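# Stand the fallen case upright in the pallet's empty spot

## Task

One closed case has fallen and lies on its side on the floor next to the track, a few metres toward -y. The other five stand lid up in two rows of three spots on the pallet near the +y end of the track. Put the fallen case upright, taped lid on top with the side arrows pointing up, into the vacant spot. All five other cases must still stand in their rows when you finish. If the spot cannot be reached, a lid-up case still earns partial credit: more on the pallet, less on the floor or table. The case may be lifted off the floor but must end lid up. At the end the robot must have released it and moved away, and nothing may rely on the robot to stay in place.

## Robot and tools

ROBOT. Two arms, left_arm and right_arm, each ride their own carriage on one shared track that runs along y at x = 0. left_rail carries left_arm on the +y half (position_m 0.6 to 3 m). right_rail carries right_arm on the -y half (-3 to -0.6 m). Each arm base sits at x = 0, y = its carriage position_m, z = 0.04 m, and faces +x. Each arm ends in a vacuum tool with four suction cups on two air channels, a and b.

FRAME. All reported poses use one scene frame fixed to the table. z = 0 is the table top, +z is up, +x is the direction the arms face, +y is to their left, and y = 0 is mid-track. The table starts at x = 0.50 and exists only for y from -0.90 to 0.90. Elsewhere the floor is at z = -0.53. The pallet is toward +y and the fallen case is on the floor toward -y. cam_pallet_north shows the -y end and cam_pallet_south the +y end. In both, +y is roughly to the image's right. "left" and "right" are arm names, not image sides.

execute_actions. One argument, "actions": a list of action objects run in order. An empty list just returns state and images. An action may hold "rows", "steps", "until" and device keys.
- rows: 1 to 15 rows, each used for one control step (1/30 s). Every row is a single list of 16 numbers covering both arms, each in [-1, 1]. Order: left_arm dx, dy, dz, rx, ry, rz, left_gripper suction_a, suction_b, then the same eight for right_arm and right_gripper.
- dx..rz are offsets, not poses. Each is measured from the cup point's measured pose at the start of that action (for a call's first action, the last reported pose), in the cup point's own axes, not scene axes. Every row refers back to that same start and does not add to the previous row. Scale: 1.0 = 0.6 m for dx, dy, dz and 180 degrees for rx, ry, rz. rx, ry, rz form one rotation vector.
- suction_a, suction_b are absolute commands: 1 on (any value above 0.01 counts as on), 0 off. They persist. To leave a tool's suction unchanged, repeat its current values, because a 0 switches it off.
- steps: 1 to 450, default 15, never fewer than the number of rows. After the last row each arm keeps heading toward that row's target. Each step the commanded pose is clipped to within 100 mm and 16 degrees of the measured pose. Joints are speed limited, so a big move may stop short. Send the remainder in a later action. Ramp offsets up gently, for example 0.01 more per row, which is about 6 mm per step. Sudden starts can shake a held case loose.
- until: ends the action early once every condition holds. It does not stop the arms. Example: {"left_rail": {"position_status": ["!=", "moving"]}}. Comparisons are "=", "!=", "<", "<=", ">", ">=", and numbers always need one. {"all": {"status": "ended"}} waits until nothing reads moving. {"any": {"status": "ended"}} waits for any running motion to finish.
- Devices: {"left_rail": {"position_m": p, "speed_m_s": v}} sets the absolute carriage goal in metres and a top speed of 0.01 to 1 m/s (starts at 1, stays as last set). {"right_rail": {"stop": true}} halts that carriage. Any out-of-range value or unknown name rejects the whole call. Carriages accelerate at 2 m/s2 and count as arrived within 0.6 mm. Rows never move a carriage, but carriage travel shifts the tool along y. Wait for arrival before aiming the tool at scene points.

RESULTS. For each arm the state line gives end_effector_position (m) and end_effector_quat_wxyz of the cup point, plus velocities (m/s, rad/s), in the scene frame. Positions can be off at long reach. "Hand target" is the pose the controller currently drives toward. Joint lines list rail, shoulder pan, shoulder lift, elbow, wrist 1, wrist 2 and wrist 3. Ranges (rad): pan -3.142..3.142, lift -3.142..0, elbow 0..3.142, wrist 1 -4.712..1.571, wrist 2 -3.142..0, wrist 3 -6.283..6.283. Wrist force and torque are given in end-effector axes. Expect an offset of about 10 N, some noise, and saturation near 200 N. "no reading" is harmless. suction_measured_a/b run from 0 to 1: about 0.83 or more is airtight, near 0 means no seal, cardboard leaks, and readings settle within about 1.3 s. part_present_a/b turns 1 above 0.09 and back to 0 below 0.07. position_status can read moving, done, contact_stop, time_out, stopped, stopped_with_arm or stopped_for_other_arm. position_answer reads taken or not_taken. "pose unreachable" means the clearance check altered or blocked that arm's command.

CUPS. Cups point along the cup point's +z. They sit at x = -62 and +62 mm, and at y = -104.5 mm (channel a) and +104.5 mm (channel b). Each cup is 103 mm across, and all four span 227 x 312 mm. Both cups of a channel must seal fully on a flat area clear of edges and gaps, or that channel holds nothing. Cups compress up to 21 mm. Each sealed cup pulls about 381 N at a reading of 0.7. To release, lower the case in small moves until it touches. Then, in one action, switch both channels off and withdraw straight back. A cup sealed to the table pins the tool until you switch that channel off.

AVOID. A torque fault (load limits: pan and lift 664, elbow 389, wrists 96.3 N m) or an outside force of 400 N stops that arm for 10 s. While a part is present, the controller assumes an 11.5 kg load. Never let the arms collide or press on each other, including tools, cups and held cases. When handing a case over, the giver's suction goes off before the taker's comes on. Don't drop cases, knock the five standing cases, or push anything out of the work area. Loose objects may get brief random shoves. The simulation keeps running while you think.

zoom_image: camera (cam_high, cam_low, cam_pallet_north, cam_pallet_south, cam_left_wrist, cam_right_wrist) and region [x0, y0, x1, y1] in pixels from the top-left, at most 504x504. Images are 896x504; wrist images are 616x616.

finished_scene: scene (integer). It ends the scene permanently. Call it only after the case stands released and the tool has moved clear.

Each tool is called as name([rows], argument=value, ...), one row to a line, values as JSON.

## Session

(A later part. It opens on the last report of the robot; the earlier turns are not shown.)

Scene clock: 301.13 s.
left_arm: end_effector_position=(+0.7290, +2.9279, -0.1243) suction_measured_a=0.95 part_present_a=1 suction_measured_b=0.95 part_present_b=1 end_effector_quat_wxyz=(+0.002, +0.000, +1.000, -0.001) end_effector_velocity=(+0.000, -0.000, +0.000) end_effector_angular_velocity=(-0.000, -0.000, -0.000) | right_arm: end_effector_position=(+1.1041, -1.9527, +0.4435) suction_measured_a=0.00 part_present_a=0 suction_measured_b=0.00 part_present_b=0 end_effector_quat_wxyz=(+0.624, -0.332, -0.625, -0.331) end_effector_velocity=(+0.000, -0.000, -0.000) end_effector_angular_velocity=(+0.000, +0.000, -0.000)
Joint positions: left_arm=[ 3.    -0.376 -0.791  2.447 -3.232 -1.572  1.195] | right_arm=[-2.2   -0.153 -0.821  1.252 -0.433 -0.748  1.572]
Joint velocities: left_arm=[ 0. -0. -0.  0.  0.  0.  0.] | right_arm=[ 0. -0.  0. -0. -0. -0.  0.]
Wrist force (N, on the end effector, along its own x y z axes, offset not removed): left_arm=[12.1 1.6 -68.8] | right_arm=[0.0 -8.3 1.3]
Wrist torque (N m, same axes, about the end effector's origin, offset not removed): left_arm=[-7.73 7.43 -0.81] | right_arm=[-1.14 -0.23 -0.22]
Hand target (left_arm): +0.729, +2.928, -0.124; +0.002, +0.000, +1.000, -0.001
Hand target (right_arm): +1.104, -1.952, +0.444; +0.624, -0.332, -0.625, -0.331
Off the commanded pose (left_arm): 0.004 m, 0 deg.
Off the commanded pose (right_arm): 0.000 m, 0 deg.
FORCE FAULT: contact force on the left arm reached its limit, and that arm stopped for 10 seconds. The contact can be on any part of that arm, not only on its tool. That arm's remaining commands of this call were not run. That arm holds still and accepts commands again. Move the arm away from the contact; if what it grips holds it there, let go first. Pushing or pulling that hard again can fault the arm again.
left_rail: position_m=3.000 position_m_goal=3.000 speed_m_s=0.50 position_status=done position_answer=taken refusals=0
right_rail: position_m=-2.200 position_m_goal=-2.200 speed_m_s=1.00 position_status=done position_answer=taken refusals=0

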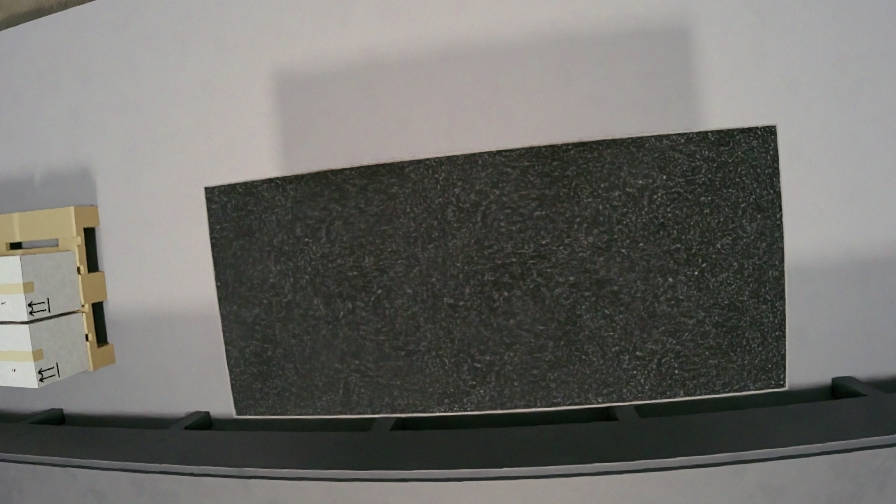

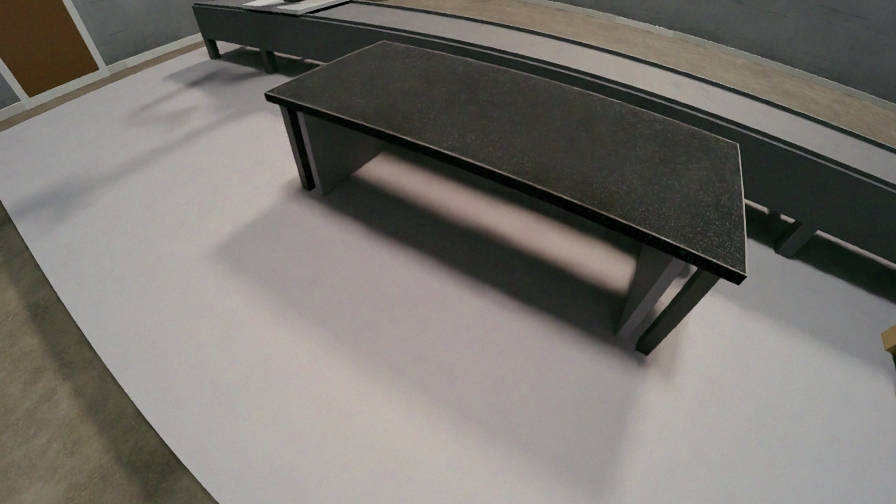

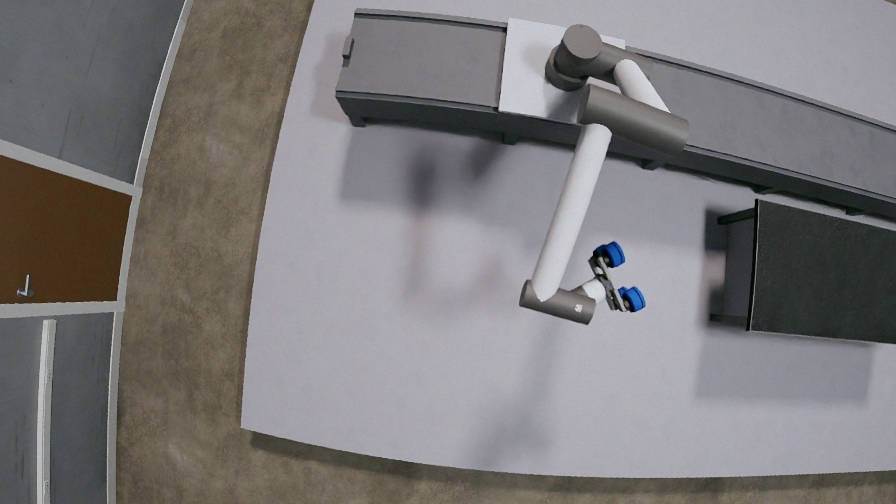

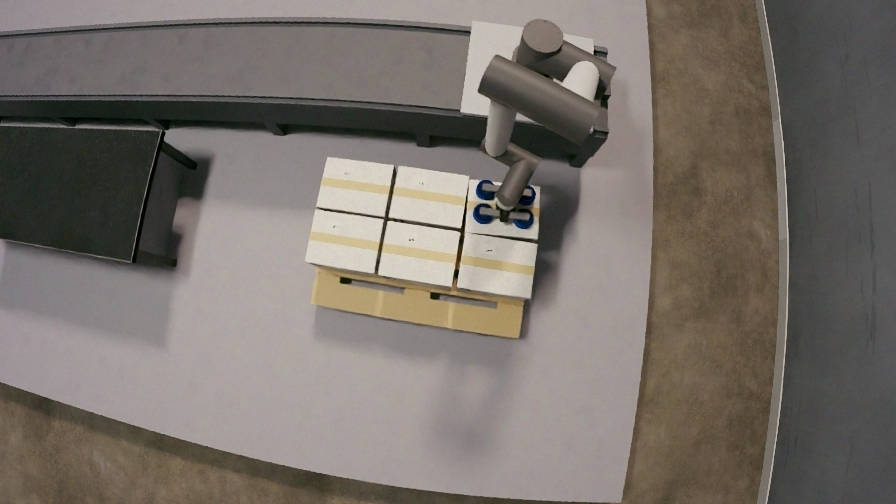

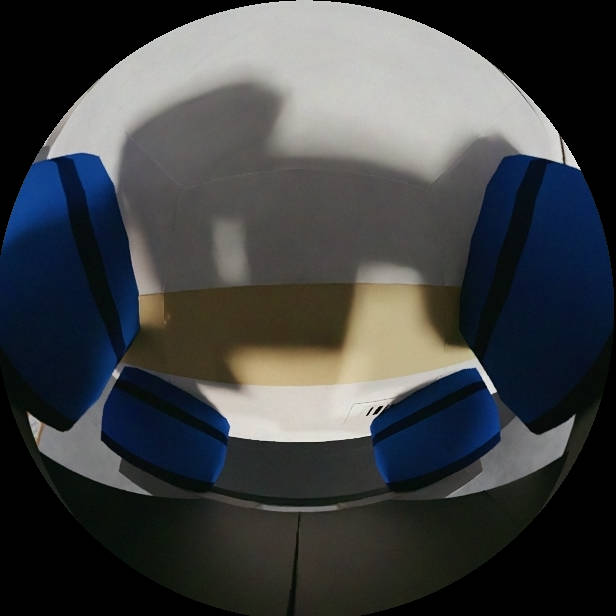

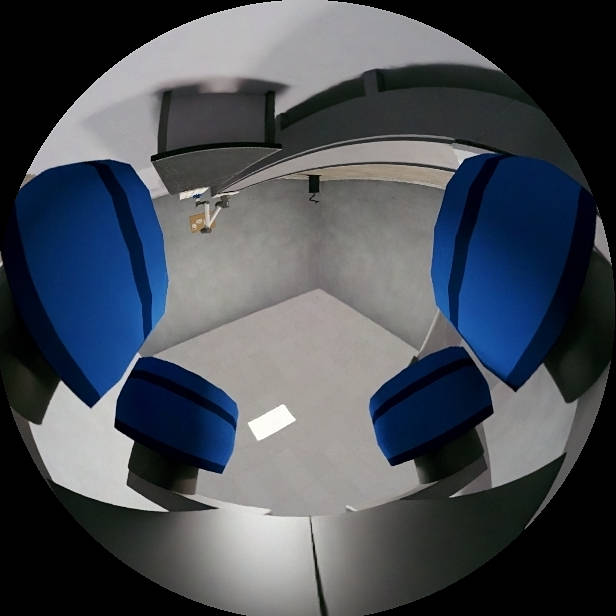

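Seated. Release and lift.

execute_actions([
  {"rows":[[0,0,-0.03,0,0,0,0,0,0,0,0,0,0,0,0,0],[0,0,-0.08,0,0,0,0,0,0,0,0,0,0,0,0,0],[0,0,-0.5,0,0,0,0,0,0,0,0,0,0,0,0,0]],"steps":60},
  {"left_rail":{"position_m":1.5},"steps":120,"until":{"left_rail":{"position_status":["!=","moving"]}}},
])

zoom_image(camera="cam_pallet_south", region=[280,110,620,350])

Scene clock: 310.70 s.
left_arm: end_effector_position=(+0.7278, +1.4283, +0.1758) suction_measured_a=0.00 part_present_a=0 suction_measured_b=0.00 part_present_b=0 end_effector_quat_wxyz=(+0.002, +0.000, +1.000, -0.001) end_effector_velocity=(+0.000, -0.000, +0.000) end_effector_angular_velocity=(-0.000, -0.000, +0.000) | right_arm: end_effector_position=(+1.1041, -1.9527, +0.4435) suction_measured_a=0.00 part_present_a=0 suction_measured_b=0.00 part_present_b=0 end_effector_quat_wxyz=(+0.624, -0.332, -0.625, -0.331) end_effector_velocity=(+0.000, -0.000, -0.000) end_effector_angular_velocity=(-0.000, +0.000, -0.000)
Joint positions: left_arm=[ 1.5   -0.376 -1.324  2.422 -2.674 -1.572  1.195] | right_arm=[-2.2   -0.153 -0.821  1.252 -0.433 -0.748  1.572]
Joint velocities: left_arm=[ 0. -0. -0.  0. -0.  0. -0.] | right_arm=[ 0. -0.  0.  0.  0.  0.  0.]
Wrist force (N, on the end effector, along its own x y z axes, offset not removed): left_arm=[3.3 -3.0 -2.8] | right_arm=[-2.2 -8.6 -3.1]
Wrist torque (N m, same axes, about the end effector's origin, offset not removed): left_arm=[-0.71 -0.44 -0.05] | right_arm=[-1.14 -0.14 -0.19]
Hand target (left_arm): +0.728, +1.428, +0.176; +0.002, +0.000, +1.000, -0.001
Hand target (right_arm): +1.104, -1.952, +0.444; +0.624, -0.332, -0.625, -0.331
Off the commanded pose (left_arm): 0.000 m, 0 deg.
Off the commanded pose (right_arm): 0.000 m, 0 deg.
left_rail: position_m=1.500 position_m_goal=1.500 speed_m_s=0.50 position_status=done position_answer=taken refusals=0
right_rail: position_m=-2.200 position_m_goal=-2.200 speed_m_s=1.00 position_status=done position_answer=taken refusals=0

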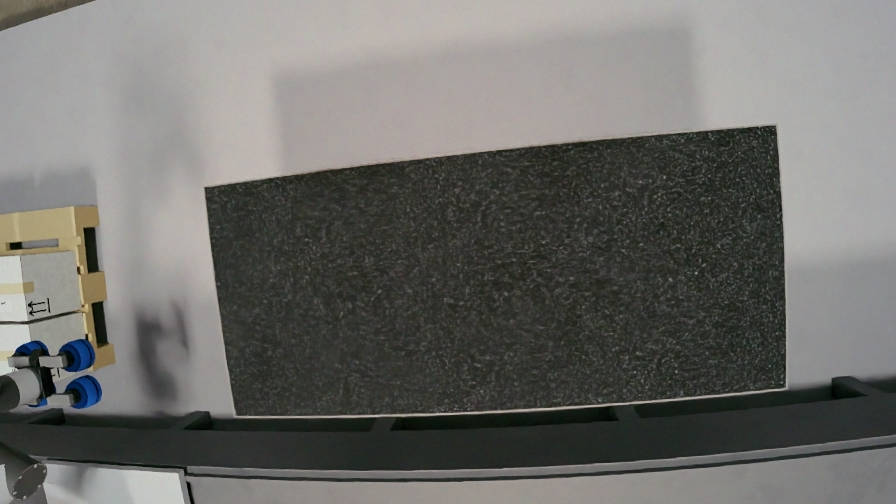

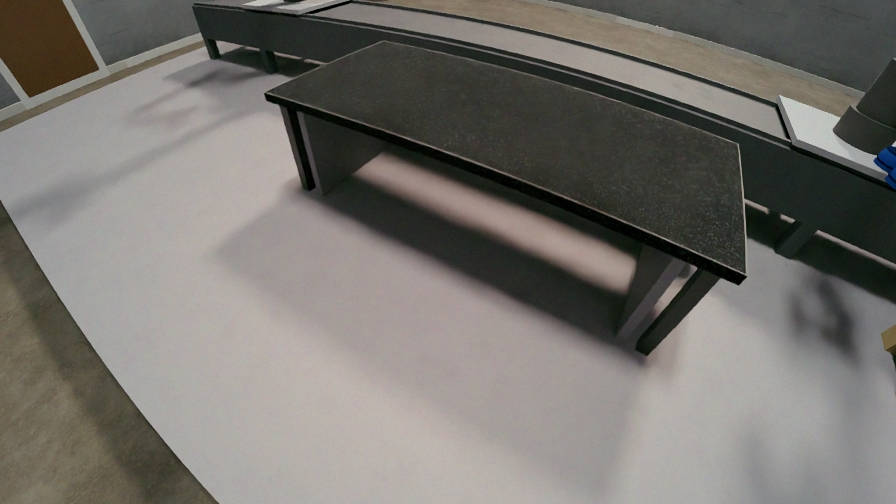

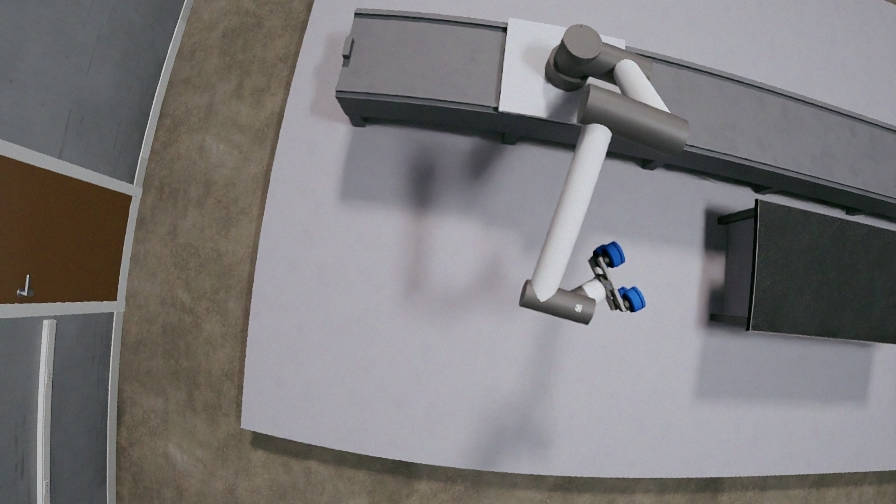

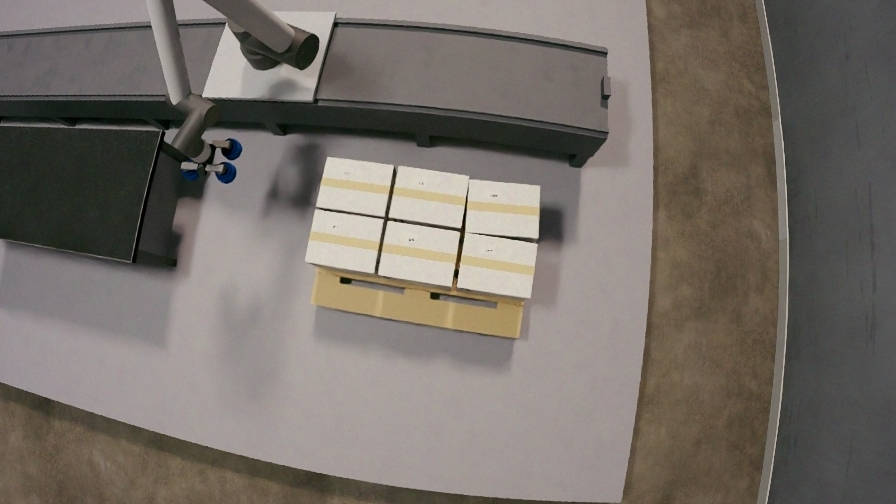

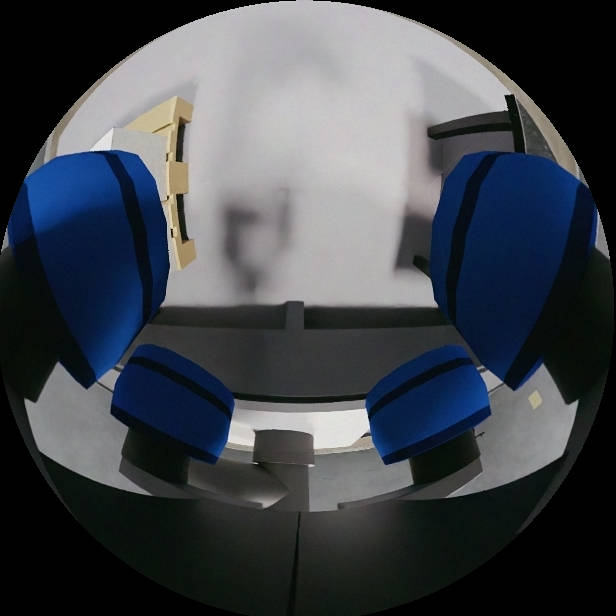

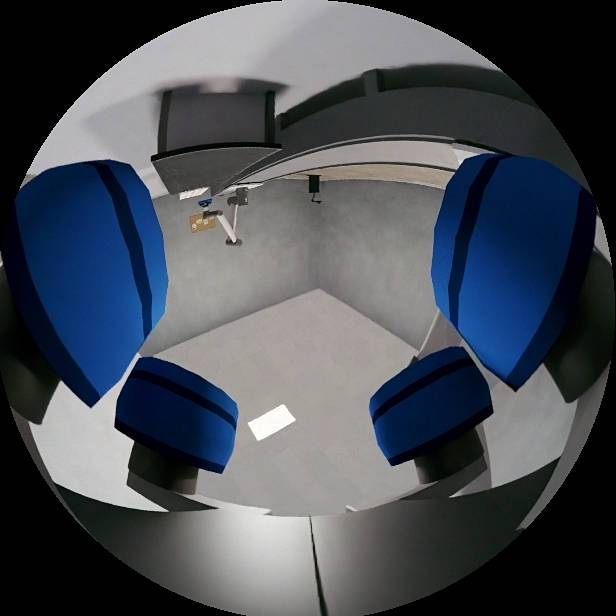

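Region (280, 110, 620, 350) of cam_pallet_south's 896x504 image, scaled by 1.482, with more detail than that image has; it fills the top 356 rows of this view, and the rest is white.

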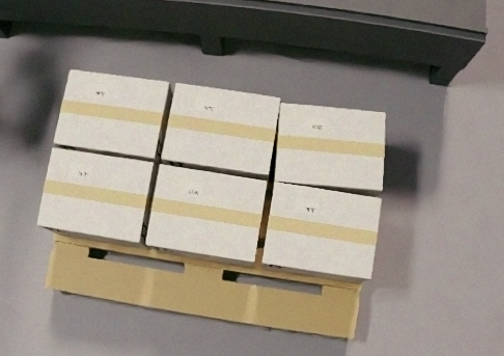

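finished_scene(scene=2)

The scene is finished: the task was done.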